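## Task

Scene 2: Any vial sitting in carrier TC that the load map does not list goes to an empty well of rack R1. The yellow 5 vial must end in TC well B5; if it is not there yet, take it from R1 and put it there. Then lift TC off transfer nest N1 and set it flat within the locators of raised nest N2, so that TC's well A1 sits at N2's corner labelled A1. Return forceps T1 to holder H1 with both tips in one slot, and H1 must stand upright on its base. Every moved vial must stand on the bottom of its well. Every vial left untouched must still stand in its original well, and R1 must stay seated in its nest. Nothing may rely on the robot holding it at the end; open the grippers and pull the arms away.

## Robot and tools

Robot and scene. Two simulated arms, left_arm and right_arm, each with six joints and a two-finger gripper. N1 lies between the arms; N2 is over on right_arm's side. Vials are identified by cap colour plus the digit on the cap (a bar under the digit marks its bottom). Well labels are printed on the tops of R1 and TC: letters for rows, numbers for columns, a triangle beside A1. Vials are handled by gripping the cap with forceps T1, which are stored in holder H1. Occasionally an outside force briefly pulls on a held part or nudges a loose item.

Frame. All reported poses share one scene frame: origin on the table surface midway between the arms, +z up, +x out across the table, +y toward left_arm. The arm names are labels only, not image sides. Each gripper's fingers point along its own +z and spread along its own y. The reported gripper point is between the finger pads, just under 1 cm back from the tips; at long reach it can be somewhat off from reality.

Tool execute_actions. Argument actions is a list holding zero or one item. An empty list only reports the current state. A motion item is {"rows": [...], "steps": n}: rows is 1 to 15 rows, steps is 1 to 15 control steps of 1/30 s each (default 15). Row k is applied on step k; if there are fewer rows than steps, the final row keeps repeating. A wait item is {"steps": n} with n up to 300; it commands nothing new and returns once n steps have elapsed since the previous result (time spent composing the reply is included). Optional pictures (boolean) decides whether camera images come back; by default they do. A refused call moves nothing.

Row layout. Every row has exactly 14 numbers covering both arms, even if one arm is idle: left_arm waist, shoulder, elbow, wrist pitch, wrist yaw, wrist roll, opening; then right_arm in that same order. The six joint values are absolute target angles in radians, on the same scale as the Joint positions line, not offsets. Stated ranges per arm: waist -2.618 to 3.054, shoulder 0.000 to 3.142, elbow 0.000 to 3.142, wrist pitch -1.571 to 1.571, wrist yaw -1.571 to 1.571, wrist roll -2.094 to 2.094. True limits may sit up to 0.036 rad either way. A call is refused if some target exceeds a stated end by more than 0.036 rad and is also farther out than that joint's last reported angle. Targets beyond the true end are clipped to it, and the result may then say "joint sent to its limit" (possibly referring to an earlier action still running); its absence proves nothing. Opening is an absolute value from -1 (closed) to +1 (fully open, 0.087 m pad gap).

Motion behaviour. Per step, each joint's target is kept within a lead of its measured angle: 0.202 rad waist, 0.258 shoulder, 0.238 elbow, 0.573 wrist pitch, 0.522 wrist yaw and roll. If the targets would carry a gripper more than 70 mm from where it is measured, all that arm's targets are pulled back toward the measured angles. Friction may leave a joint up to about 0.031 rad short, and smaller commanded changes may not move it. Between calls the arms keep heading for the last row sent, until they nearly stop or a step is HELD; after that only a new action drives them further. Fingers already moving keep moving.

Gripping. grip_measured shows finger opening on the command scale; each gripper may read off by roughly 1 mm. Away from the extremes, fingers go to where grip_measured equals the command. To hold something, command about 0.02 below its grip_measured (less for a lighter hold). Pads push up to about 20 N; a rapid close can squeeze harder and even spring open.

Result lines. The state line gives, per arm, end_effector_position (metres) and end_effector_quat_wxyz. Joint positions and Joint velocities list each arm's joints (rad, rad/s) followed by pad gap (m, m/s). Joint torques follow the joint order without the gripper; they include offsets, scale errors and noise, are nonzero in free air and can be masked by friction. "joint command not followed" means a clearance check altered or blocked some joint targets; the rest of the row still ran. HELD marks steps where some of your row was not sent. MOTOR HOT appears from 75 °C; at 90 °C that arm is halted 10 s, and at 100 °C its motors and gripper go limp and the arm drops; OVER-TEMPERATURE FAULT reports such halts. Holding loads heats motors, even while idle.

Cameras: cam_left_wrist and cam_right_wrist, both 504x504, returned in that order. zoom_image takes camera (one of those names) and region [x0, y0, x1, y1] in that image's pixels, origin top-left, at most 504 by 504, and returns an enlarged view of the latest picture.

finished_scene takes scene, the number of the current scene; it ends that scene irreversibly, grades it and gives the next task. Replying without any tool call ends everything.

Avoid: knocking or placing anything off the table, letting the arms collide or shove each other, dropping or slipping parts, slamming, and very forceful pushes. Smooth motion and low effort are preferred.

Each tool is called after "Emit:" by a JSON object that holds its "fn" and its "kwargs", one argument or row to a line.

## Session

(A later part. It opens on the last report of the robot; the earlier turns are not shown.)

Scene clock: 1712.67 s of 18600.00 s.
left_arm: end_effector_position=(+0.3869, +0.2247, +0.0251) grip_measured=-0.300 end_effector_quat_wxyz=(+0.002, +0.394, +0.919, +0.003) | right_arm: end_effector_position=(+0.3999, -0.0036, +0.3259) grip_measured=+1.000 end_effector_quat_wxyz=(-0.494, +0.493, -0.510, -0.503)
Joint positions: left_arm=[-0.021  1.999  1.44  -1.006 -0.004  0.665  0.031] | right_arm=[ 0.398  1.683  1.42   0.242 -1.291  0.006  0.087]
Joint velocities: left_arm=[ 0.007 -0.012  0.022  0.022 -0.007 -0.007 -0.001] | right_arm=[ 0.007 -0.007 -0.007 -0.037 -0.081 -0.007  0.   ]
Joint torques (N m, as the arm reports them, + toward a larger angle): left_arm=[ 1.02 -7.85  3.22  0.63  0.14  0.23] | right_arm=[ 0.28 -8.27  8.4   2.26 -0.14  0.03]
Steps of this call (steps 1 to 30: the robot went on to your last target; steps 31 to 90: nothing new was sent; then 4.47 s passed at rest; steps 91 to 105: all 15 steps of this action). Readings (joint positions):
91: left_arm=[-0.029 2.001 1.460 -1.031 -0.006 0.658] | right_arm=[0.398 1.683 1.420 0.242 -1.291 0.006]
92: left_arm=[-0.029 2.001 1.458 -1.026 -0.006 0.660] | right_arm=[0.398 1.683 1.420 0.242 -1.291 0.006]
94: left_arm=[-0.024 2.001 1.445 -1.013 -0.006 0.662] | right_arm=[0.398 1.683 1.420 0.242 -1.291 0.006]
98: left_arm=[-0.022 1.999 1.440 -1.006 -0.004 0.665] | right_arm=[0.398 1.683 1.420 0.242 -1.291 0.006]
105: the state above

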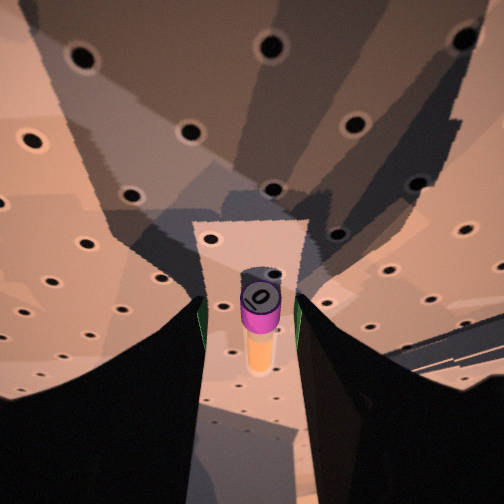

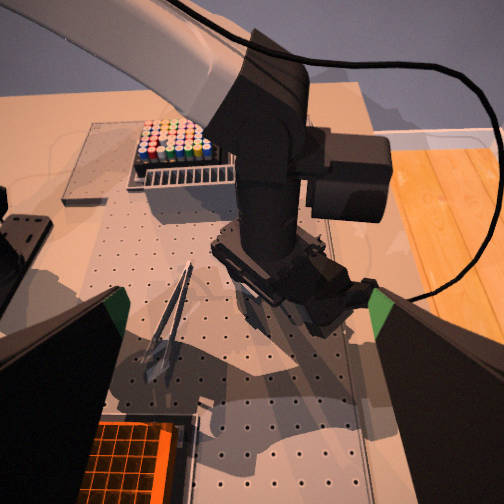

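Emit:
{"fn": "execute_actions", "kwargs": {
  "actions": [
    {"rows":[[-0.015,2.0,1.475,-1.01,0,0.672,-0.3,0.40,1.67,1.44,0.27,-1.30,0,1],[-0.015,2.0,1.475,-1.02,0,0.672,-0.35,0.40,1.67,1.44,0.27,-1.30,0,1],[-0.015,2.0,1.475,-1.035,0,0.672,-0.4,0.40,1.67,1.44,0.27,-1.30,0,1],[-0.015,2.0,1.475,-1.045,0,0.672,-0.45,0.40,1.67,1.44,0.27,-1.30,0,1],[-0.015,2.0,1.475,-1.045,0,0.672,-0.5,0.40,1.67,1.44,0.27,-1.30,0,1],[-0.015,2.0,1.475,-1.045,0,0.672,-0.54,0.40,1.67,1.44,0.27,-1.30,0,1],[-0.015,2.0,1.475,-1.045,0,0.672,-0.58,0.40,1.67,1.44,0.27,-1.30,0,1],[-0.015,2.0,1.475,-1.045,0,0.672,-0.61,0.40,1.67,1.44,0.27,-1.30,0,1],[-0.015,2.0,1.475,-1.045,0,0.672,-0.64,0.40,1.67,1.44,0.27,-1.30,0,1],[-0.015,2.0,1.475,-1.045,0,0.672,-0.66,0.40,1.67,1.44,0.27,-1.30,0,1],[-0.015,2.0,1.475,-1.045,0,0.672,-0.68,0.40,1.67,1.44,0.27,-1.30,0,1],[-0.015,2.0,1.475,-1.045,0,0.672,-0.70,0.40,1.67,1.44,0.27,-1.30,0,1],[-0.015,2.0,1.475,-1.045,0,0.672,-0.715,0.40,1.67,1.44,0.27,-1.30,0,1],[-0.015,2.0,1.475,-1.045,0,0.672,-0.73,0.40,1.67,1.44,0.27,-1.30,0,1]],"steps":15}
  ],
  "pictures": false
}}

Emit:
{"fn": "execute_actions", "kwargs": {
  "actions": [
    {"steps":8}
  ]
}}

Scene clock: 1727.00 s of 18600.00 s.
left_arm: end_effector_position=(+0.3823, +0.2255, +0.0273) grip_measured=-0.718 end_effector_quat_wxyz=(-0.008, +0.395, +0.919, +0.000) | right_arm: end_effector_position=(+0.3999, -0.0036, +0.3259) grip_measured=+1.000 end_effector_quat_wxyz=(-0.494, +0.493, -0.510, -0.503)
Joint positions: left_arm=[-0.021  1.999  1.446 -1.033 -0.004  0.667  0.012] | right_arm=[ 0.398  1.683  1.42   0.242 -1.291  0.006  0.087]
Joint velocities: left_arm=[ 0.002  0.017  0.012 -0.037 -0.037 -0.007 -0.   ] | right_arm=[-0.002 -0.012 -0.007 -0.081 -0.037  0.007  0.   ]
Joint torques (N m, as the arm reports them, + toward a larger angle): left_arm=[ 0.54 -7.76  7.78  0.31  0.17  0.22] | right_arm=[ 0.28 -8.28  8.4   2.26 -0.14  0.02]
Steps of this call (steps 1 to 15: the robot went on to your last target; steps 16 to 90: nothing new was sent; then 10.83 s passed at rest; steps 91 to 105: all 15 steps of this action). Readings (joint positions):
91: left_arm=[-0.021 1.999 1.440 -1.006 -0.004 0.665] | right_arm=[0.398 1.683 1.420 0.242 -1.291 0.006]
92: left_arm=[-0.021 1.999 1.440 -1.006 -0.004 0.666] | right_arm=[0.398 1.683 1.420 0.242 -1.291 0.006]
94: left_arm=[-0.021 1.999 1.443 -1.013 -0.004 0.666] | right_arm=[0.398 1.683 1.420 0.242 -1.291 0.006]
98: left_arm=[-0.021 1.999 1.446 -1.025 -0.004 0.667] | right_arm=[0.398 1.683 1.420 0.242 -1.291 0.006]
105: the state above

Scene clock: 1727.27 s of 18600.00 s.
left_arm: end_effector_position=(+0.3821, +0.2255, +0.0273) grip_measured=-0.718 end_effector_quat_wxyz=(-0.008, +0.395, +0.919, +0.000) | right_arm: end_effector_position=(+0.3999, -0.0036, +0.3259) grip_measured=+1.000 end_effector_quat_wxyz=(-0.494, +0.493, -0.510, -0.503)
Joint positions: left_arm=[-0.021  1.999  1.446 -1.034 -0.004  0.667  0.012] | right_arm=[ 0.398  1.683  1.42   0.242 -1.291  0.006  0.087]
Joint velocities: left_arm=[ 0.002 -0.007 -0.027  0.051 -0.037  0.095 -0.   ] | right_arm=[-0.007  0.002 -0.002  0.022 -0.022 -0.139  0.   ]
Joint torques (N m, as the arm reports them, + toward a larger angle): left_arm=[ 0.53 -7.76  7.77  0.31  0.17  0.22] | right_arm=[ 0.28 -8.27  8.4   2.25 -0.14  0.02]
Steps of this call (steps 1 to 8: the robot went on to your last target). Readings (joint positions):
1: left_arm=[-0.021 1.999 1.446 -1.033 -0.004 0.667] | right_arm=[0.398 1.683 1.420 0.242 -1.291 0.006]
2: left_arm=[-0.021 1.999 1.446 -1.033 -0.004 0.667] | right_arm=[0.398 1.683 1.420 0.242 -1.291 0.006]
4: left_arm=[-0.021 1.999 1.446 -1.033 -0.004 0.667] | right_arm=[0.398 1.683 1.420 0.242 -1.291 0.006]
8: the state above

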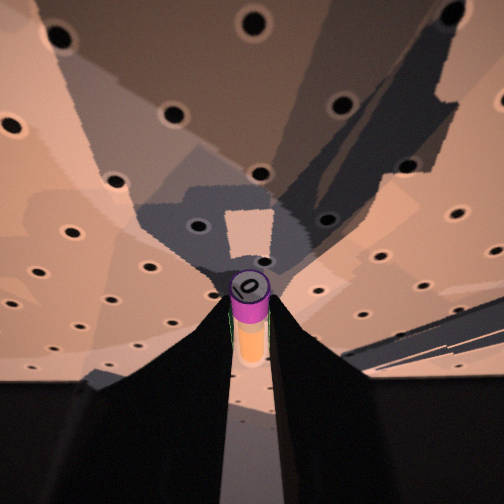

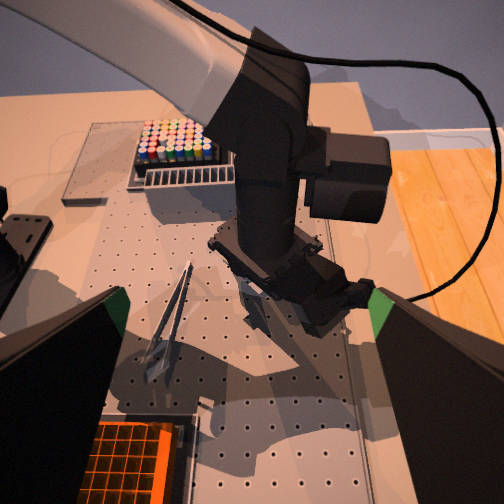

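Emit:
{"fn": "execute_actions", "kwargs": {
  "actions": [
    {"rows":[[-0.02,2.0,1.49,-1.06,0,0.672,-0.74,0.40,1.67,1.44,0.27,-1.30,0,1],[-0.02,2.0,1.50,-1.08,0,0.672,-0.74,0.40,1.67,1.44,0.27,-1.30,0,1],[-0.02,1.99,1.52,-1.10,0,0.672,-0.74,0.40,1.67,1.44,0.27,-1.30,0,1],[-0.02,1.98,1.54,-1.13,0,0.65,-0.74,0.40,1.67,1.44,0.27,-1.30,0,1],[-0.02,1.97,1.55,-1.16,0,0.60,-0.74,0.40,1.67,1.44,0.27,-1.30,0,1],[-0.02,1.95,1.56,-1.19,0,0.54,-0.74,0.40,1.67,1.44,0.27,-1.30,0,1],[-0.02,1.93,1.56,-1.21,0,0.47,-0.74,0.40,1.67,1.44,0.27,-1.30,0,1],[-0.02,1.91,1.56,-1.23,0,0.40,-0.74,0.40,1.67,1.44,0.27,-1.30,0,1],[-0.03,1.89,1.56,-1.25,-0.03,0.32,-0.74,0.40,1.67,1.44,0.27,-1.30,0,1],[-0.05,1.87,1.56,-1.26,-0.07,0.24,-0.74,0.40,1.67,1.44,0.27,-1.30,0,1],[-0.07,1.85,1.56,-1.27,-0.12,0.16,-0.74,0.40,1.67,1.44,0.27,-1.30,0,1],[-0.09,1.83,1.56,-1.28,-0.17,0.08,-0.74,0.40,1.67,1.44,0.27,-1.30,0,1],[-0.11,1.81,1.56,-1.29,-0.22,0.0,-0.74,0.40,1.67,1.44,0.27,-1.30,0,1],[-0.13,1.80,1.56,-1.30,-0.27,-0.08,-0.74,0.40,1.67,1.44,0.27,-1.30,0,1],[-0.15,1.79,1.56,-1.30,-0.32,-0.16,-0.74,0.40,1.67,1.44,0.27,-1.30,0,1]],"steps":15}
  ],
  "pictures": false
}}

Emit:
{"fn": "execute_actions", "kwargs": {
  "actions": [
    {"rows":[[-0.17,1.79,1.56,-1.30,-0.38,-0.24,-0.74,0.40,1.67,1.44,0.27,-1.30,0,1],[-0.19,1.79,1.56,-1.30,-0.44,-0.32,-0.74,0.40,1.67,1.44,0.27,-1.30,0,1],[-0.21,1.79,1.55,-1.28,-0.50,-0.40,-0.74,0.40,1.67,1.44,0.27,-1.30,0,1],[-0.23,1.79,1.53,-1.26,-0.56,-0.48,-0.74,0.40,1.67,1.44,0.27,-1.30,0,1],[-0.25,1.79,1.51,-1.24,-0.62,-0.56,-0.74,0.40,1.67,1.44,0.27,-1.30,0,1],[-0.27,1.79,1.49,-1.22,-0.68,-0.64,-0.74,0.40,1.67,1.44,0.27,-1.30,0,1],[-0.29,1.79,1.47,-1.20,-0.74,-0.72,-0.74,0.40,1.67,1.44,0.27,-1.30,0,1],[-0.31,1.79,1.45,-1.18,-0.80,-0.80,-0.74,0.40,1.67,1.44,0.27,-1.30,0,1],[-0.33,1.79,1.43,-1.16,-0.86,-0.88,-0.74,0.40,1.67,1.44,0.27,-1.30,0,1],[-0.35,1.79,1.41,-1.14,-0.92,-0.96,-0.74,0.40,1.67,1.44,0.27,-1.30,0,1],[-0.37,1.79,1.39,-1.12,-0.98,-1.04,-0.74,0.40,1.67,1.44,0.27,-1.30,0,1],[-0.385,1.79,1.37,-1.10,-1.04,-1.12,-0.74,0.40,1.67,1.44,0.27,-1.30,0,1],[-0.39,1.79,1.35,-1.08,-1.10,-1.20,-0.74,0.40,1.67,1.44,0.27,-1.30,0,1],[-0.39,1.79,1.33,-1.06,-1.16,-1.28,-0.74,0.40,1.67,1.44,0.27,-1.30,0,1],[-0.39,1.79,1.31,-1.04,-1.22,-1.36,-0.74,0.40,1.67,1.44,0.27,-1.30,0,1]],"steps":15}
  ]
}}

Scene clock: 1773.80 s of 18600.00 s.
left_arm: end_effector_position=(+0.3543, +0.2120, +0.1088) grip_measured=-0.718 end_effector_quat_wxyz=(+0.021, +0.180, +0.980, +0.079) | right_arm: end_effector_position=(+0.3999, -0.0036, +0.3259) grip_measured=+1.000 end_effector_quat_wxyz=(-0.494, +0.493, -0.510, -0.503)
Joint positions: left_arm=[-0.101  1.824  1.534 -1.244 -0.16   0.141  0.012] | right_arm=[ 0.398  1.683  1.42   0.242 -1.291  0.006  0.087]
Joint velocities: left_arm=[-0.696 -0.501  0.037 -0.3   -1.048 -2.029 -0.   ] | right_arm=[-0.012 -0.017 -0.017 -0.037 -0.007  0.051  0.   ]
Joint torques (N m, as the arm reports them, + toward a larger angle): left_arm=[-0.57 -7.11  7.77  0.46  0.    0.18] | right_arm=[ 0.28 -8.27  8.4   2.25 -0.14  0.02]
Steps of this call (steps 1 to 15: the robot went on to your last target; steps 16 to 90: nothing new was sent; then 43.03 s passed at rest; steps 91 to 105: all 15 steps of this action). Readings (joint positions):
91: left_arm=[-0.021 1.999 1.449 -1.037 -0.004 0.667] | right_arm=[0.398 1.683 1.420 0.242 -1.291 0.006]
92: left_arm=[-0.021 1.999 1.454 -1.044 -0.004 0.667] | right_arm=[0.398 1.683 1.420 0.242 -1.291 0.006]
94: left_arm=[-0.021 1.999 1.478 -1.069 -0.004 0.665] | right_arm=[0.398 1.683 1.420 0.242 -1.291 0.006]
98: left_arm=[-0.021 1.972 1.524 -1.131 -0.004 0.568] | right_arm=[0.398 1.683 1.420 0.242 -1.291 0.006]
105: the state above

Scene clock: 1774.30 s of 18600.00 s.
left_arm: end_effector_position=(+0.3767, +0.2046, +0.1191) grip_measured=-0.718 end_effector_quat_wxyz=(+0.324, -0.227, +0.858, +0.328) | right_arm: end_effector_position=(+0.3999, -0.0036, +0.3259) grip_measured=+1.000 end_effector_quat_wxyz=(-0.494, +0.493, -0.510, -0.503)
Joint positions: left_arm=[-0.388  1.794  1.364 -1.128 -0.959 -1.022  0.012] | right_arm=[ 0.398  1.683  1.42   0.242 -1.291  0.006  0.087]
Joint velocities: left_arm=[-0.173 -0.017 -0.574  0.505 -1.648 -2.264  0.   ] | right_arm=[ 0.002 -0.002 -0.002 -0.022 -0.037 -0.007  0.   ]
Joint torques (N m, as the arm reports them, + toward a larger angle): left_arm=[ 0.68 -6.72  4.67  0.53 -0.47  0.11] | right_arm=[ 0.27 -8.28  8.4   2.26 -0.14  0.02]
Steps of this call (steps 1 to 15: all 15 steps of this action). Readings (joint positions):
1: left_arm=[-0.126 1.810 1.536 -1.254 -0.200 0.069] | right_arm=[0.398 1.683 1.420 0.242 -1.291 0.006]
2: left_arm=[-0.150 1.800 1.538 -1.262 -0.244 -0.005] | right_arm=[0.398 1.683 1.420 0.242 -1.291 0.006]
4: left_arm=[-0.194 1.794 1.539 -1.266 -0.340 -0.157] | right_arm=[0.398 1.683 1.420 0.242 -1.291 0.006]
8: left_arm=[-0.271 1.794 1.510 -1.235 -0.557 -0.468] | right_arm=[0.398 1.683 1.420 0.242 -1.291 0.006]
15: the state above

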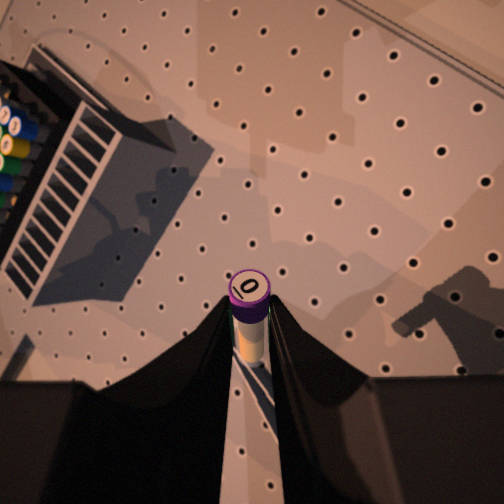

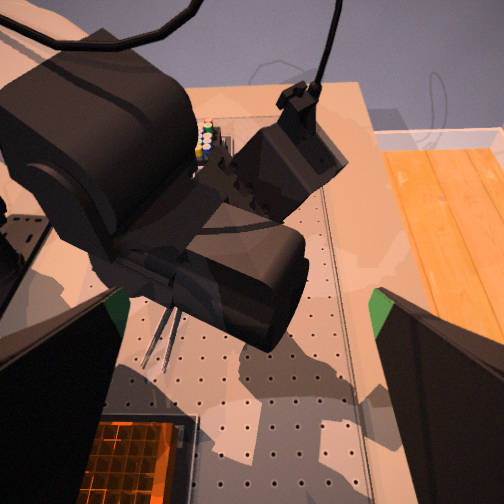

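Emit:
{"fn": "execute_actions", "kwargs": {
  "actions": [
    {"rows":[[-0.39,1.79,1.28,-1.01,-1.27,-1.41,-0.74,0.37,1.67,1.44,0.27,-1.30,0,1],[-0.39,1.79,1.25,-0.98,-1.32,-1.46,-0.74,0.34,1.67,1.44,0.27,-1.30,0,1],[-0.39,1.79,1.21,-0.94,-1.38,-1.51,-0.74,0.31,1.67,1.44,0.27,-1.30,0,1],[-0.39,1.79,1.17,-0.90,-1.44,-1.55,-0.74,0.28,1.67,1.44,0.27,-1.30,0,1],[-0.39,1.79,1.13,-0.86,-1.50,-1.577,-0.74,0.25,1.67,1.44,0.27,-1.30,0,1],[-0.39,1.79,1.09,-0.82,-1.54,-1.577,-0.74,0.22,1.67,1.44,0.27,-1.30,0,1],[-0.39,1.79,1.05,-0.78,-1.57,-1.577,-0.74,0.20,1.67,1.44,0.27,-1.30,0,1],[-0.39,1.79,1.01,-0.74,-1.57,-1.577,-0.74,0.20,1.67,1.44,0.27,-1.30,0,1],[-0.39,1.79,0.97,-0.70,-1.57,-1.577,-0.74,0.20,1.67,1.44,0.27,-1.30,0,1],[-0.39,1.79,0.93,-0.67,-1.57,-1.577,-0.74,0.20,1.67,1.44,0.27,-1.30,0,1],[-0.39,1.79,0.90,-0.64,-1.57,-1.577,-0.74,0.20,1.67,1.44,0.27,-1.30,0,1],[-0.39,1.79,0.87,-0.62,-1.57,-1.577,-0.74,0.20,1.67,1.44,0.27,-1.30,0,1],[-0.39,1.79,0.85,-0.61,-1.57,-1.577,-0.74,0.20,1.67,1.44,0.27,-1.30,0,1],[-0.39,1.79,0.83,-0.605,-1.57,-1.577,-0.74,0.20,1.67,1.44,0.27,-1.30,0,1],[-0.39,1.79,0.82,-0.605,-1.57,-1.577,-0.74,0.20,1.67,1.44,0.27,-1.30,0,1]],"steps":15}
  ],
  "pictures": false
}}

Emit:
{"fn": "execute_actions", "kwargs": {
  "actions": [
    {"steps":15}
  ]
}}

Scene clock: 1787.87 s of 18600.00 s.
left_arm: end_effector_position=(+0.3654, +0.2675, +0.0869) grip_measured=-0.718 end_effector_quat_wxyz=(+0.585, -0.345, +0.636, +0.368) | right_arm: end_effector_position=(+0.4482, -0.0839, +0.3260) grip_measured=+1.000 end_effector_quat_wxyz=(+0.542, -0.439, +0.557, +0.451)
Joint positions: left_arm=[-0.391  1.794  0.863 -0.694 -1.525 -1.56   0.012] | right_arm=[ 0.191  1.683  1.42   0.242 -1.295  0.006  0.087]
Joint velocities: left_arm=[-0.012 -0.007 -0.53   0.344 -0.125 -0.095 -0.001] | right_arm=[-0.007 -0.002  0.007 -0.022 -0.007 -0.051  0.   ]
Joint torques (N m, as the arm reports them, + toward a larger angle): left_arm=[ 0.1  -5.58  4.05  0.55 -0.58  0.12] | right_arm=[ 0.86 -8.27  8.39  2.25 -0.08  0.02]
joint sent to its limit (left arm) — the command would take joint 5 (wrist yaw) past its lower limit, so that joint was sent only as far as its limit.
Steps of this call (steps 1 to 45: the robot went on to your last target; steps 46 to 110: nothing new was sent; then 9.40 s passed at rest; steps 111 to 125: all 15 steps of this action). Readings (joint positions):
111: left_arm=[-0.391 1.794 1.326 -1.048 -1.214 -1.362] | right_arm=[0.396 1.683 1.420 0.242 -1.291 0.006]
112: left_arm=[-0.391 1.794 1.314 -1.035 -1.232 -1.379] | right_arm=[0.390 1.683 1.420 0.242 -1.292 0.006]
114: left_arm=[-0.391 1.794 1.262 -0.992 -1.292 -1.429] | right_arm=[0.356 1.683 1.420 0.242 -1.295 0.006]
118: left_arm=[-0.391 1.794 1.098 -0.881 -1.435 -1.513] | right_arm=[0.231 1.683 1.420 0.242 -1.295 0.006]
125: the state above

Scene clock: 1788.37 s of 18600.00 s.
left_arm: end_effector_position=(+0.3677, +0.2676, +0.0839) grip_measured=-0.718 end_effector_quat_wxyz=(+0.599, -0.361, +0.622, +0.353) | right_arm: end_effector_position=(+0.4482, -0.0839, +0.3260) grip_measured=+1.000 end_effector_quat_wxyz=(+0.542, -0.439, +0.557, +0.451)
Joint positions: left_arm=[-0.389  1.794  0.838 -0.621 -1.537 -1.571  0.012] | right_arm=[ 0.191  1.683  1.42   0.242 -1.295  0.006  0.087]
Joint velocities: left_arm=[ 0.085 -0.027 -0.002 -0.037  0.3    0.007  0.001] | right_arm=[-0.012 -0.017  0.002 -0.022  0.007 -0.022  0.   ]
Joint torques (N m, as the arm reports them, + toward a larger angle): left_arm=[-0.56 -5.59  3.48  0.5  -1.06  0.08] | right_arm=[ 0.81 -8.28  8.4   2.25 -0.09  0.02]
joint sent to its limit (left arm) — the command would take joint 5 (wrist yaw) past its lower limit, so that joint was sent only as far as its limit.
Steps of this call (steps 1 to 15: the robot went on to your last target). Readings (joint positions):
1: left_arm=[-0.391 1.794 0.849 -0.683 -1.529 -1.562] | right_arm=[0.191 1.683 1.420 0.242 -1.295 0.006]
2: left_arm=[-0.391 1.794 0.841 -0.673 -1.532 -1.564] | right_arm=[0.191 1.683 1.420 0.242 -1.295 0.006]
4: left_arm=[-0.391 1.794 0.838 -0.656 -1.539 -1.567] | right_arm=[0.191 1.683 1.420 0.242 -1.295 0.006]
8: left_arm=[-0.391 1.794 0.838 -0.633 -1.547 -1.570] | right_arm=[0.191 1.683 1.420 0.242 -1.295 0.006]
15: the state above

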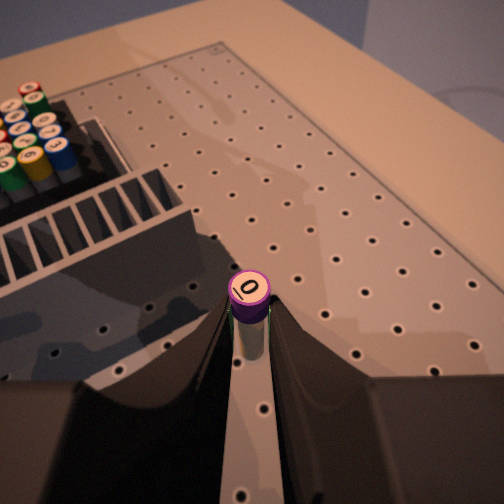

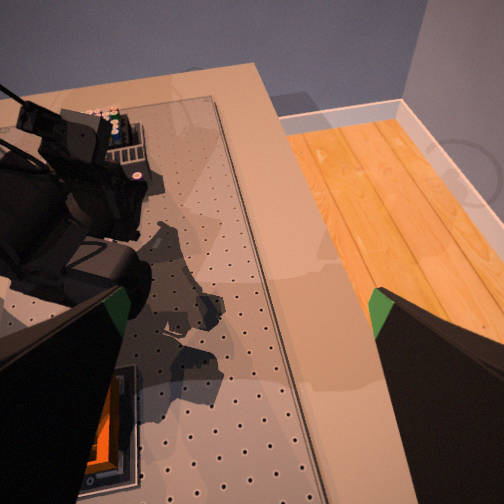

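Emit:
{"fn": "execute_actions", "kwargs": {
  "actions": [
    {"rows":[[-0.39,1.81,0.82,-0.59,-1.57,-1.577,-0.74,0.20,1.67,1.44,0.27,-1.45,0,1],[-0.39,1.82,0.82,-0.58,-1.57,-1.577,-0.74,0.20,1.67,1.44,0.27,-1.5,0,1],[-0.39,1.83,0.82,-0.57,-1.57,-1.577,-0.74,0.20,1.67,1.44,0.27,-1.5,0,1],[-0.39,1.84,0.82,-0.56,-1.57,-1.577,-0.74,0.20,1.67,1.44,0.27,-1.5,0,1],[-0.39,1.85,0.82,-0.55,-1.57,-1.577,-0.74,0.20,1.67,1.44,0.27,-1.5,0,1],[-0.39,1.86,0.82,-0.54,-1.57,-1.577,-0.74,0.20,1.67,1.44,0.27,-1.5,0,1],[-0.39,1.87,0.82,-0.53,-1.57,-1.577,-0.74,0.20,1.67,1.44,0.27,-1.5,0,1],[-0.39,1.88,0.82,-0.52,-1.57,-1.577,-0.74,0.20,1.67,1.44,0.27,-1.5,0,1],[-0.39,1.89,0.82,-0.51,-1.57,-1.577,-0.74,0.20,1.67,1.44,0.27,-1.5,0,1]],"steps":15}
  ]
}}

Scene clock: 1797.60 s of 18600.00 s.
left_arm: end_effector_position=(+0.3743, +0.2671, +0.0655) grip_measured=-0.718 end_effector_quat_wxyz=(+0.604, -0.361, +0.614, +0.357) | right_arm: end_effector_position=(+0.4155, -0.0801, +0.3268) grip_measured=+1.000 end_effector_quat_wxyz=(-0.499, +0.488, -0.512, -0.500)
Joint positions: left_arm=[-0.381  1.879  0.838 -0.533 -1.555 -1.572  0.012] | right_arm=[ 0.191  1.683  1.42   0.244 -1.483  0.006  0.087]
Joint velocities: left_arm=[-0.012 -0.022 -0.002  0.066 -0.007  0.037 -0.   ] | right_arm=[-0.007  0.007  0.002  0.051  0.022 -0.007  0.   ]
Joint torques (N m, as the arm reports them, + toward a larger angle): left_arm=[-0.64 -4.96  3.07  0.5  -0.5   0.12] | right_arm=[ 0.81 -8.13  8.28  2.08 -0.15  0.02]
joint sent to its limit (left arm) — the command would take joint 5 (wrist yaw) past its lower limit, so that joint was sent only as far as its limit.
Steps of this call (steps 1 to 30: the robot went on to your last target; steps 31 to 90: nothing new was sent; then 5.73 s passed at rest; steps 91 to 105: all 15 steps of this action). Readings (joint positions):
91: left_arm=[-0.381 1.794 0.838 -0.615 -1.553 -1.572] | right_arm=[0.191 1.683 1.420 0.242 -1.316 0.006]
92: left_arm=[-0.381 1.795 0.838 -0.611 -1.553 -1.572] | right_arm=[0.191 1.683 1.420 0.242 -1.349 0.006]
94: left_arm=[-0.381 1.805 0.838 -0.599 -1.555 -1.572] | right_arm=[0.191 1.683 1.420 0.244 -1.401 0.006]
98: left_arm=[-0.381 1.847 0.838 -0.568 -1.555 -1.572] | right_arm=[0.191 1.683 1.420 0.244 -1.455 0.006]
105: the state above

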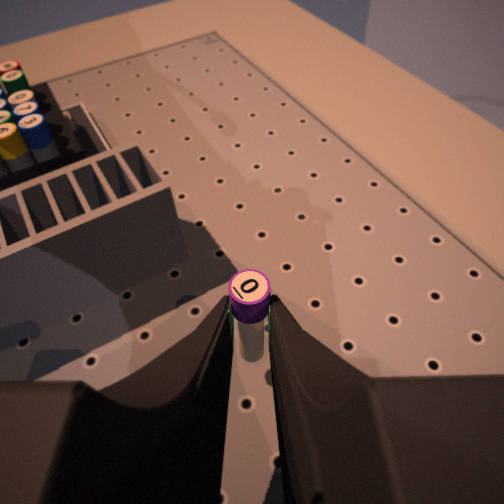

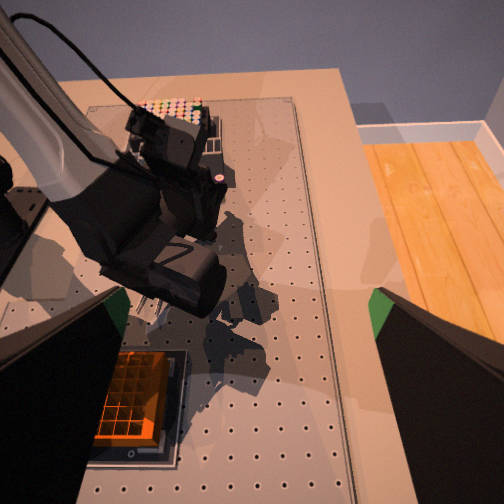

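Emit:
{"fn": "execute_actions", "kwargs": {
  "actions": [
    {"rows":[[-0.39,1.90,0.82,-0.505,-1.57,-1.577,-0.74,0.20,1.67,1.44,0.27,-1.5,0,1],[-0.39,1.904,0.82,-0.50,-1.57,-1.577,-0.74,0.20,1.67,1.44,0.27,-1.5,0,1],[-0.39,1.908,0.82,-0.496,-1.57,-1.577,-0.74,0.20,1.67,1.44,0.27,-1.5,0,1],[-0.39,1.912,0.82,-0.492,-1.57,-1.577,-0.74,0.20,1.67,1.44,0.27,-1.5,0,1],[-0.39,1.916,0.82,-0.488,-1.57,-1.577,-0.74,0.20,1.67,1.44,0.27,-1.5,0,1],[-0.39,1.920,0.82,-0.484,-1.57,-1.577,-0.74,0.20,1.67,1.44,0.27,-1.5,0,1],[-0.39,1.924,0.82,-0.48,-1.57,-1.577,-0.74,0.20,1.67,1.44,0.27,-1.5,0,1]],"steps":15}
  ]
}}

Scene clock: 1806.77 s of 18600.00 s.
left_arm: end_effector_position=(+0.3767, +0.2658, +0.0575) grip_measured=-0.718 end_effector_quat_wxyz=(+0.605, -0.363, +0.613, +0.355) | right_arm: end_effector_position=(+0.4143, -0.0801, +0.3268) grip_measured=+1.000 end_effector_quat_wxyz=(-0.497, +0.490, -0.511, -0.502)
Joint positions: left_arm=[-0.381  1.911  0.838 -0.496 -1.555 -1.572  0.012] | right_arm=[ 0.191  1.683  1.42   0.244 -1.49   0.006  0.087]
Joint velocities: left_arm=[-0.002  0.002 -0.002 -0.022  0.051 -0.022  0.001] | right_arm=[-0.002  0.007  0.002 -0.007 -0.037 -0.007  0.   ]
Joint torques (N m, as the arm reports them, + toward a larger angle): left_arm=[-0.66 -4.98  3.06  0.5  -0.51  0.12] | right_arm=[ 0.81 -8.17  8.28  2.07 -0.15  0.02]
joint sent to its limit (left arm) — the command would take joint 5 (wrist yaw) past its lower limit, so that joint was sent only as far as its limit.
Steps of this call (steps 1 to 15: the robot went on to your last target; steps 16 to 90: nothing new was sent; then 5.67 s passed at rest; steps 91 to 105: all 15 steps of this action). Readings (joint positions):
91: left_arm=[-0.381 1.879 0.838 -0.523 -1.555 -1.572] | right_arm=[0.191 1.683 1.420 0.244 -1.490 0.006]
92: left_arm=[-0.381 1.880 0.838 -0.521 -1.555 -1.572] | right_arm=[0.191 1.683 1.420 0.244 -1.490 0.006]
94: left_arm=[-0.381 1.886 0.838 -0.516 -1.555 -1.572] | right_arm=[0.191 1.683 1.420 0.244 -1.490 0.006]
98: left_arm=[-0.381 1.905 0.838 -0.504 -1.555 -1.572] | right_arm=[0.191 1.683 1.420 0.244 -1.490 0.006]
105: the state above

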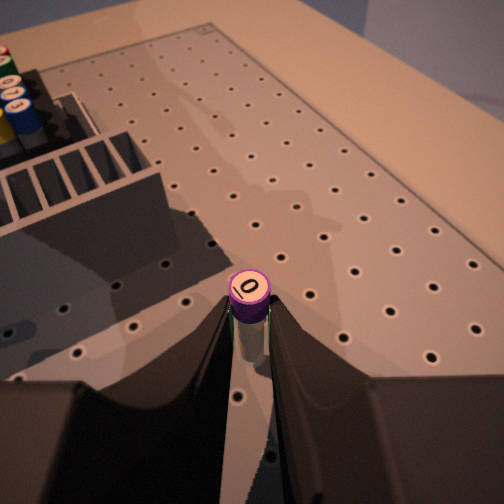

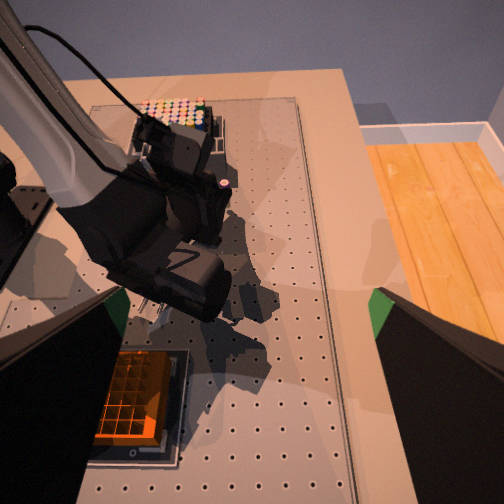

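Shadow is near; a bit more.

Emit:
{"fn": "execute_actions", "kwargs": {
  "actions": [
    {"rows":[[-0.39,1.932,0.82,-0.475,-1.57,-1.577,-0.74,0.20,1.67,1.44,0.27,-1.5,0,1],[-0.39,1.936,0.82,-0.47,-1.57,-1.577,-0.74,0.20,1.67,1.44,0.27,-1.5,0,1],[-0.39,1.94,0.82,-0.466,-1.57,-1.577,-0.74,0.20,1.67,1.44,0.27,-1.5,0,1]],"steps":15}
  ]
}}

Emit:
{"fn": "zoom_image", "kwargs": {
  "camera": "cam_left_wrist",
  "region": [190, 260, 310, 400]
}}

Scene clock: 1813.00 s of 18600.00 s.
left_arm: end_effector_position=(+0.3776, +0.2653, +0.0536) grip_measured=-0.718 end_effector_quat_wxyz=(+0.605, -0.363, +0.613, +0.355) | right_arm: end_effector_position=(+0.4143, -0.0801, +0.3268) grip_measured=+1.000 end_effector_quat_wxyz=(-0.497, +0.490, -0.510, -0.502)
Joint positions: left_arm=[-0.381  1.926  0.838 -0.48  -1.556 -1.572  0.012] | right_arm=[ 0.191  1.683  1.42   0.244 -1.49   0.006  0.087]
Joint velocities: left_arm=[-0.007  0.012  0.002 -0.007  0.007  0.022 -0.001] | right_arm=[ 0.012  0.002  0.002 -0.007  0.022 -0.037  0.   ]
Joint torques (N m, as the arm reports them, + toward a larger angle): left_arm=[-0.66 -4.98  2.99  0.5  -0.51  0.12] | right_arm=[ 0.81 -8.17  8.28  2.08 -0.14  0.02]
joint sent to its limit (left arm) — the command would take joint 5 (wrist yaw) past its lower limit, so that joint was sent only as far as its limit.
Steps of this call (steps 1 to 15: the robot went on to your last target; steps 16 to 90: nothing new was sent; then 2.73 s passed at rest; steps 91 to 105: all 15 steps of this action). Readings (joint positions):
91: left_arm=[-0.381 1.911 0.838 -0.493 -1.555 -1.572] | right_arm=[0.191 1.683 1.420 0.244 -1.490 0.006]
92: left_arm=[-0.381 1.911 0.838 -0.491 -1.556 -1.572] | right_arm=[0.191 1.683 1.420 0.244 -1.490 0.006]
94: left_arm=[-0.381 1.918 0.838 -0.486 -1.556 -1.572] | right_arm=[0.191 1.683 1.420 0.244 -1.490 0.006]
98: left_arm=[-0.381 1.926 0.838 -0.483 -1.556 -1.572] | right_arm=[0.191 1.683 1.420 0.244 -1.490 0.006]
105: the state above

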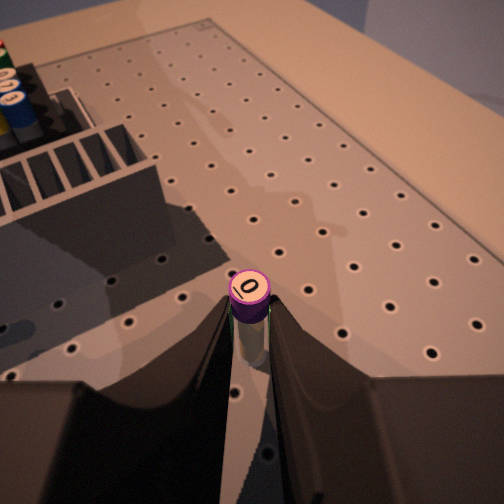

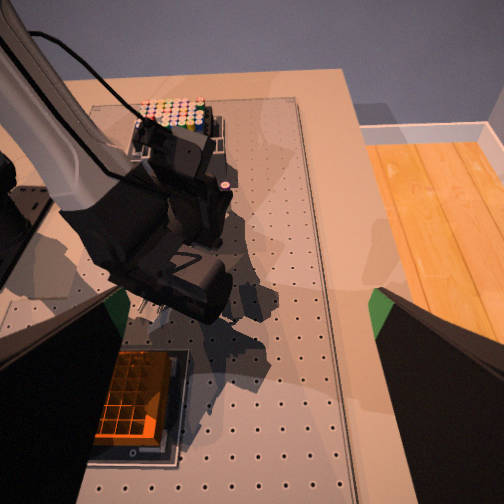

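Region (190, 260, 310, 400) of cam_left_wrist's 504x504 image, scaled by 3.600, with more detail than that image has; it fills the left 432 columns of this view, and the rest is white.

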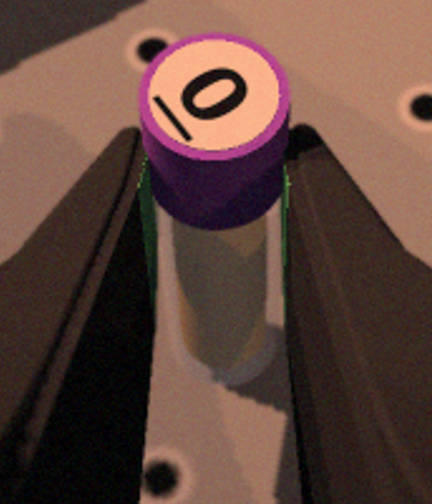

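Emit:
{"fn": "execute_actions", "kwargs": {
  "actions": [
    {"rows":[[-0.39,1.93,0.82,-0.47,-1.55,-1.577,-0.725,0.20,1.67,1.44,0.27,-1.5,0,1],[-0.39,1.93,0.82,-0.47,-1.55,-1.577,-0.718,0.20,1.67,1.44,0.27,-1.5,0,1],[-0.39,1.93,0.82,-0.47,-1.55,-1.577,-0.712,0.20,1.67,1.44,0.27,-1.5,0,1],[-0.39,1.93,0.82,-0.47,-1.55,-1.577,-0.705,0.20,1.67,1.44,0.27,-1.5,0,1],[-0.39,1.93,0.82,-0.47,-1.55,-1.577,-0.70,0.20,1.67,1.44,0.27,-1.5,0,1],[-0.39,1.93,0.82,-0.47,-1.55,-1.577,-0.69,0.20,1.67,1.44,0.27,-1.5,0,1],[-0.39,1.93,0.82,-0.47,-1.55,-1.577,-0.68,0.20,1.67,1.44,0.27,-1.5,0,1],[-0.39,1.93,0.82,-0.47,-1.55,-1.577,-0.67,0.20,1.67,1.44,0.27,-1.5,0,1],[-0.39,1.93,0.82,-0.47,-1.55,-1.577,-0.65,0.20,1.67,1.44,0.27,-1.5,0,1],[-0.39,1.93,0.82,-0.47,-1.55,-1.577,-0.6,0.20,1.67,1.44,0.27,-1.5,0,1],[-0.39,1.93,0.82,-0.47,-1.55,-1.577,-0.5,0.20,1.67,1.44,0.27,-1.5,0,1],[-0.39,1.93,0.82,-0.47,-1.55,-1.577,-0.4,0.20,1.67,1.44,0.27,-1.5,0,1],[-0.39,1.93,0.82,-0.47,-1.55,-1.577,-0.3,0.20,1.67,1.44,0.27,-1.5,0,1],[-0.39,1.93,0.82,-0.47,-1.55,-1.577,-0.2,0.20,1.67,1.44,0.27,-1.5,0,1]],"steps":15}
  ]
}}

Scene clock: 1826.00 s of 18600.00 s.
left_arm: end_effector_position=(+0.3777, +0.2652, +0.0535) grip_measured=-0.212 end_effector_quat_wxyz=(+0.605, -0.364, +0.613, +0.355) | right_arm: end_effector_position=(+0.4143, -0.0801, +0.3268) grip_measured=+1.000 end_effector_quat_wxyz=(-0.497, +0.490, -0.510, -0.502)
Joint positions: left_arm=[-0.381  1.926  0.838 -0.479 -1.555 -1.572  0.034] | right_arm=[ 0.191  1.683  1.42   0.244 -1.49   0.006  0.087]
Joint velocities: left_arm=[ 0.002 -0.007  0.012 -0.007  0.007  0.007  0.021] | right_arm=[ 0.007  0.007 -0.002 -0.081 -0.007 -0.022  0.   ]
Joint torques (N m, as the arm reports them, + toward a larger angle): left_arm=[-0.66 -5.63  2.99  0.47 -0.37  0.12] | right_arm=[ 0.82 -8.17  8.28  2.07 -0.14  0.03]
joint sent to its limit (left arm) — the command would take joint 5 (wrist yaw) past its lower limit, so that joint was sent only as far as its limit.
Steps of this call (steps 1 to 15: the robot went on to your last target; steps 16 to 90: nothing new was sent; then 9.50 s passed at rest; steps 91 to 105: all 15 steps of this action). Readings (joint positions):
91: left_arm=[-0.381 1.926 0.838 -0.479 -1.556 -1.572] | right_arm=[0.191 1.683 1.420 0.244 -1.490 0.006]
92: left_arm=[-0.381 1.926 0.838 -0.479 -1.556 -1.572] | right_arm=[0.191 1.683 1.420 0.244 -1.490 0.006]
94: left_arm=[-0.381 1.926 0.838 -0.479 -1.555 -1.572] | right_arm=[0.191 1.683 1.420 0.244 -1.490 0.006]
98: left_arm=[-0.381 1.926 0.838 -0.479 -1.555 -1.572] | right_arm=[0.191 1.683 1.420 0.244 -1.490 0.006]
105: the state above

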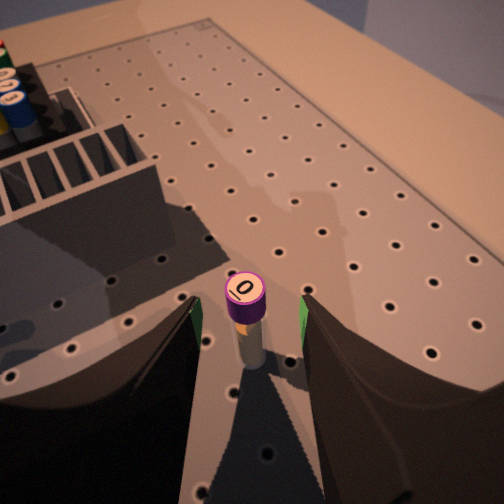

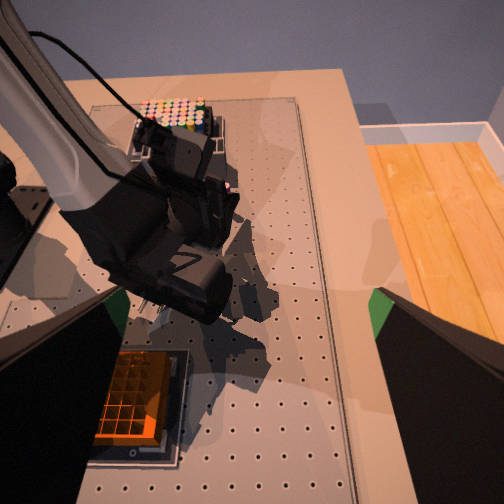

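Emit:
{"fn": "execute_actions", "kwargs": {
  "actions": [
    {"rows":[[-0.39,1.90,0.86,-0.52,-1.55,-1.577,-0.2,0.20,1.67,1.44,0.27,-1.5,0,1],[-0.39,1.88,0.88,-0.57,-1.55,-1.577,-0.2,0.20,1.67,1.44,0.27,-1.5,0,1],[-0.39,1.86,0.90,-0.62,-1.55,-1.577,-0.2,0.20,1.67,1.44,0.27,-1.5,0,1],[-0.39,1.83,0.93,-0.68,-1.55,-1.577,-0.2,0.20,1.67,1.44,0.27,-1.5,0,1],[-0.39,1.80,0.96,-0.74,-1.55,-1.577,-0.2,0.20,1.67,1.44,0.27,-1.5,0,1],[-0.39,1.77,0.99,-0.80,-1.55,-1.5,-0.2,0.20,1.67,1.44,0.27,-1.5,0,1],[-0.39,1.74,1.02,-0.86,-1.55,-1.42,-0.2,0.20,1.67,1.44,0.27,-1.5,0,1],[-0.39,1.71,1.05,-0.92,-1.5,-1.34,-0.2,0.20,1.67,1.44,0.27,-1.5,0,1],[-0.38,1.68,1.08,-0.98,-1.45,-1.26,-0.2,0.20,1.67,1.44,0.27,-1.5,0,1],[-0.37,1.65,1.10,-1.03,-1.4,-1.18,-0.2,0.20,1.67,1.44,0.27,-1.5,0,1],[-0.36,1.62,1.12,-1.08,-1.35,-1.10,-0.2,0.20,1.67,1.44,0.27,-1.5,0,1],[-0.35,1.59,1.14,-1.12,-1.3,-1.02,-0.2,0.20,1.67,1.44,0.27,-1.5,0,1],[-0.34,1.56,1.16,-1.16,-1.25,-0.94,-0.2,0.20,1.67,1.44,0.27,-1.5,0,1],[-0.33,1.54,1.17,-1.18,-1.2,-0.86,-0.2,0.20,1.67,1.44,0.27,-1.5,0,1],[-0.33,1.53,1.178,-1.193,-1.15,-0.78,-0.2,0.20,1.67,1.44,0.27,-1.5,0,1]],"steps":15}
  ],
  "pictures": false
}}

Emit:
{"fn": "execute_actions", "kwargs": {
  "actions": [
    {"rows":[[-0.33,1.53,1.178,-1.193,-1.07,-0.70,-0.2,0.20,1.67,1.44,0.27,-1.5,0,1],[-0.33,1.53,1.178,-1.193,-0.99,-0.62,-0.2,0.20,1.67,1.44,0.27,-1.5,0,1],[-0.33,1.53,1.178,-1.193,-0.91,-0.54,-0.2,0.20,1.67,1.44,0.27,-1.5,0,1],[-0.33,1.53,1.178,-1.193,-0.83,-0.46,-0.2,0.20,1.67,1.44,0.27,-1.5,0,1],[-0.33,1.53,1.178,-1.193,-0.75,-0.38,-0.2,0.20,1.67,1.44,0.27,-1.5,0,1],[-0.33,1.53,1.178,-1.193,-0.67,-0.30,-0.2,0.20,1.67,1.44,0.27,-1.5,0,1],[-0.33,1.53,1.178,-1.193,-0.59,-0.22,-0.2,0.20,1.67,1.44,0.27,-1.5,0,1],[-0.33,1.53,1.178,-1.193,-0.51,-0.14,-0.2,0.20,1.67,1.44,0.27,-1.5,0,1],[-0.33,1.53,1.178,-1.193,-0.43,-0.06,-0.2,0.20,1.67,1.44,0.27,-1.5,0,1],[-0.33,1.53,1.178,-1.193,-0.35,0.02,-0.2,0.20,1.67,1.44,0.27,-1.5,0,1],[-0.33,1.53,1.178,-1.193,-0.27,0.10,-0.2,0.20,1.67,1.44,0.27,-1.5,0,1],[-0.33,1.53,1.178,-1.193,-0.19,0.18,-0.2,0.20,1.67,1.44,0.27,-1.5,0,1],[-0.33,1.53,1.178,-1.193,-0.11,0.26,-0.2,0.20,1.67,1.44,0.27,-1.5,0,1],[-0.33,1.53,1.178,-1.193,-0.04,0.34,-0.2,0.20,1.67,1.44,0.27,-1.5,0,1],[-0.33,1.53,1.178,-1.193,0.005,0.42,-0.2,0.20,1.67,1.44,0.27,-1.5,0,1]],"steps":15}
  ],
  "pictures": false
}}

Emit:
{"fn": "execute_actions", "kwargs": {
  "actions": [
    {"rows":[[-0.33,1.53,1.178,-1.193,0.005,0.5,-0.2,0.20,1.67,1.44,0.27,-1.5,0,1],[-0.33,1.53,1.178,-1.193,0.005,0.58,-0.2,0.20,1.67,1.44,0.27,-1.5,0,1],[-0.33,1.53,1.178,-1.193,0.005,0.66,-0.2,0.20,1.67,1.44,0.27,-1.5,0,1],[-0.33,1.53,1.178,-1.193,0.005,0.74,-0.2,0.20,1.67,1.44,0.27,-1.5,0,1],[-0.33,1.53,1.178,-1.193,0.005,0.82,-0.2,0.20,1.67,1.44,0.27,-1.5,0,1],[-0.33,1.53,1.178,-1.193,0.005,0.90,-0.2,0.20,1.67,1.44,0.27,-1.5,0,1],[-0.33,1.53,1.178,-1.193,0.005,0.98,-0.2,0.20,1.67,1.44,0.27,-1.5,0,1],[-0.33,1.53,1.178,-1.193,0.005,1.06,-0.2,0.20,1.67,1.44,0.27,-1.5,0,1],[-0.33,1.53,1.178,-1.193,0.005,1.14,-0.2,0.20,1.67,1.44,0.27,-1.5,0,1],[-0.33,1.53,1.178,-1.193,0.005,1.22,-0.2,0.20,1.67,1.44,0.27,-1.5,0,1],[-0.33,1.53,1.178,-1.193,0.005,1.30,-0.2,0.20,1.67,1.44,0.27,-1.5,0,1],[-0.33,1.53,1.178,-1.193,0.005,1.36,-0.2,0.20,1.67,1.44,0.27,-1.5,0,1],[-0.33,1.53,1.178,-1.193,0.005,1.416,-0.2,0.20,1.67,1.44,0.27,-1.5,0,1]],"steps":15}
  ],
  "pictures": false
}}

Emit:
{"fn": "execute_actions", "kwargs": {
  "actions": [
    {"steps":15}
  ]
}}

Scene clock: 1869.57 s of 18600.00 s.
left_arm: end_effector_position=(+0.3592, +0.2703, +0.1804) grip_measured=-0.200 end_effector_quat_wxyz=(+0.468, -0.271, +0.736, +0.406) | right_arm: end_effector_position=(+0.4143, -0.0801, +0.3268) grip_measured=+1.000 end_effector_quat_wxyz=(-0.497, +0.490, -0.510, -0.502)
Joint positions: left_arm=[-0.35   1.564  1.144 -1.025 -1.335 -1.08   0.035] | right_arm=[ 0.191  1.683  1.42   0.244 -1.49   0.006  0.087]
Joint velocities: left_arm=[ 0.295 -0.706  0.369 -0.974  1.121  1.971  0.002] | right_arm=[-0.002 -0.007 -0.012 -0.007  0.007 -0.007  0.   ]
Joint torques (N m, as the arm reports them, + toward a larger angle): left_arm=[ 0.15 -4.32  6.69  0.43 -0.33  0.13] | right_arm=[ 0.82 -8.16  8.29  2.08 -0.14  0.02]
Steps of this call (steps 1 to 15: the robot went on to your last target; steps 16 to 90: nothing new was sent; then 40.07 s passed at rest; steps 91 to 105: all 15 steps of this action). Readings (joint positions):
91: left_arm=[-0.381 1.926 0.838 -0.483 -1.555 -1.572] | right_arm=[0.191 1.683 1.420 0.244 -1.490 0.006]
92: left_arm=[-0.381 1.923 0.840 -0.496 -1.554 -1.572] | right_arm=[0.191 1.683 1.420 0.244 -1.490 0.006]
94: left_arm=[-0.381 1.902 0.857 -0.552 -1.549 -1.573] | right_arm=[0.191 1.683 1.420 0.244 -1.490 0.006]
98: left_arm=[-0.381 1.794 0.966 -0.718 -1.538 -1.501] | right_arm=[0.191 1.683 1.420 0.244 -1.490 0.006]
105: the state above

Scene clock: 1870.07 s of 18600.00 s.
left_arm: end_effector_position=(+0.2739, +0.1969, +0.1048) grip_measured=-0.200 end_effector_quat_wxyz=(+0.042, +0.263, +0.954, +0.141) | right_arm: end_effector_position=(+0.4143, -0.0801, +0.3268) grip_measured=+1.000 end_effector_quat_wxyz=(-0.497, +0.490, -0.510, -0.502)
Joint positions: left_arm=[-0.334  1.525  1.164 -1.179 -0.293  0.085  0.035] | right_arm=[ 0.191  1.683  1.42   0.244 -1.49   0.006  0.087]
Joint velocities: left_arm=[ 0.012  0.007 -0.002 -0.051  1.971  2.22   0.001] | right_arm=[ 0.002 -0.007 -0.007  0.051 -0.022 -0.007  0.   ]
Joint torques (N m, as the arm reports them, + toward a larger angle): left_arm=[ 0.32 -4.06  7.04  0.44 -0.06  0.12] | right_arm=[ 0.82 -8.17  8.28  2.07 -0.14  0.02]
Steps of this call (steps 1 to 15: all 15 steps of this action). Readings (joint positions):
1: left_arm=[-0.341 1.544 1.155 -1.055 -1.290 -1.008] | right_arm=[0.191 1.683 1.420 0.244 -1.490 0.006]
2: left_arm=[-0.336 1.531 1.161 -1.080 -1.238 -0.934] | right_arm=[0.191 1.683 1.420 0.244 -1.490 0.006]
4: left_arm=[-0.334 1.525 1.164 -1.116 -1.116 -0.783] | right_arm=[0.191 1.683 1.420 0.244 -1.490 0.006]
8: left_arm=[-0.334 1.525 1.164 -1.157 -0.827 -0.470] | right_arm=[0.191 1.683 1.420 0.244 -1.490 0.006]
15: the state above

Scene clock: 1870.57 s of 18600.00 s.
left_arm: end_effector_position=(+0.2924, +0.1740, +0.0978) grip_measured=-0.200 end_effector_quat_wxyz=(+0.010, +0.744, +0.668, +0.012) | right_arm: end_effector_position=(+0.4143, -0.0801, +0.3268) grip_measured=+1.000 end_effector_quat_wxyz=(-0.497, +0.490, -0.510, -0.502)
Joint positions: left_arm=[-0.334  1.525  1.164 -1.182 -0.015  1.221  0.035] | right_arm=[ 0.191  1.683  1.42   0.244 -1.49   0.006  0.087]
Joint velocities: left_arm=[-0.012  0.007  0.002 -0.051  0.022  1.297 -0.002] | right_arm=[ 0.007  0.017  0.002  0.007 -0.022 -0.022  0.   ]
Joint torques (N m, as the arm reports them, + toward a larger angle): left_arm=[ 0.33 -4.02  7.    0.35  0.23  0.2 ] | right_arm=[ 0.81 -8.17  8.29  2.08 -0.14  0.02]
Steps of this call (steps 1 to 15: all 15 steps of this action). Readings (joint positions):
1: left_arm=[-0.334 1.525 1.164 -1.180 -0.234 0.166] | right_arm=[0.191 1.683 1.420 0.244 -1.490 0.006]
2: left_arm=[-0.334 1.525 1.164 -1.181 -0.186 0.245] | right_arm=[0.191 1.683 1.420 0.244 -1.490 0.006]
4: left_arm=[-0.334 1.525 1.164 -1.181 -0.119 0.405] | right_arm=[0.191 1.683 1.420 0.244 -1.490 0.006]
8: left_arm=[-0.334 1.525 1.164 -1.182 -0.051 0.724] | right_arm=[0.191 1.683 1.420 0.244 -1.490 0.006]
15: the state above

Scene clock: 1871.07 s of 18600.00 s.
left_arm: end_effector_position=(+0.2993, +0.1713, +0.0977) grip_measured=-0.200 end_effector_quat_wxyz=(+0.011, +0.802, +0.597, +0.010) | right_arm: end_effector_position=(+0.4143, -0.0801, +0.3268) grip_measured=+1.000 end_effector_quat_wxyz=(-0.497, +0.490, -0.510, -0.502)
Joint positions: left_arm=[-0.334  1.525  1.164 -1.182 -0.007  1.405  0.035] | right_arm=[ 0.191  1.683  1.42   0.244 -1.49   0.006  0.087]
Joint velocities: left_arm=[-0.012  0.002  0.002  0.037 -0.066  0.081  0.   ] | right_arm=[-0.017 -0.007  0.007 -0.081  0.007  0.022  0.   ]
Joint torques (N m, as the arm reports them, + toward a larger angle): left_arm=[ 0.32 -4.    6.99  0.33  0.26  0.21] | right_arm=[ 0.81 -8.17  8.29  2.08 -0.14  0.02]
Steps of this call (steps 1 to 15: the robot went on to your last target). Readings (joint positions):
1: left_arm=[-0.334 1.525 1.164 -1.182 -0.014 1.260] | right_arm=[0.191 1.683 1.420 0.244 -1.490 0.006]
2: left_arm=[-0.334 1.525 1.164 -1.182 -0.012 1.290] | right_arm=[0.191 1.683 1.420 0.244 -1.490 0.006]
4: left_arm=[-0.334 1.525 1.164 -1.182 -0.010 1.334] | right_arm=[0.191 1.683 1.420 0.244 -1.490 0.006]
8: left_arm=[-0.334 1.525 1.164 -1.182 -0.008 1.380] | right_arm=[0.191 1.683 1.420 0.244 -1.490 0.006]
15: the state above

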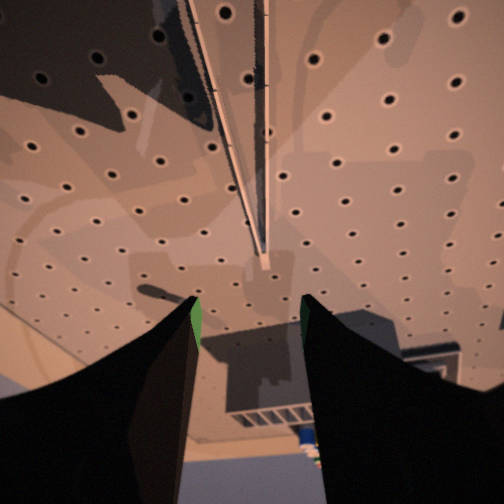

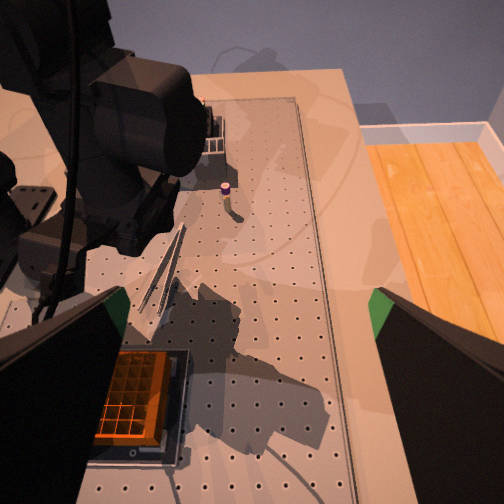

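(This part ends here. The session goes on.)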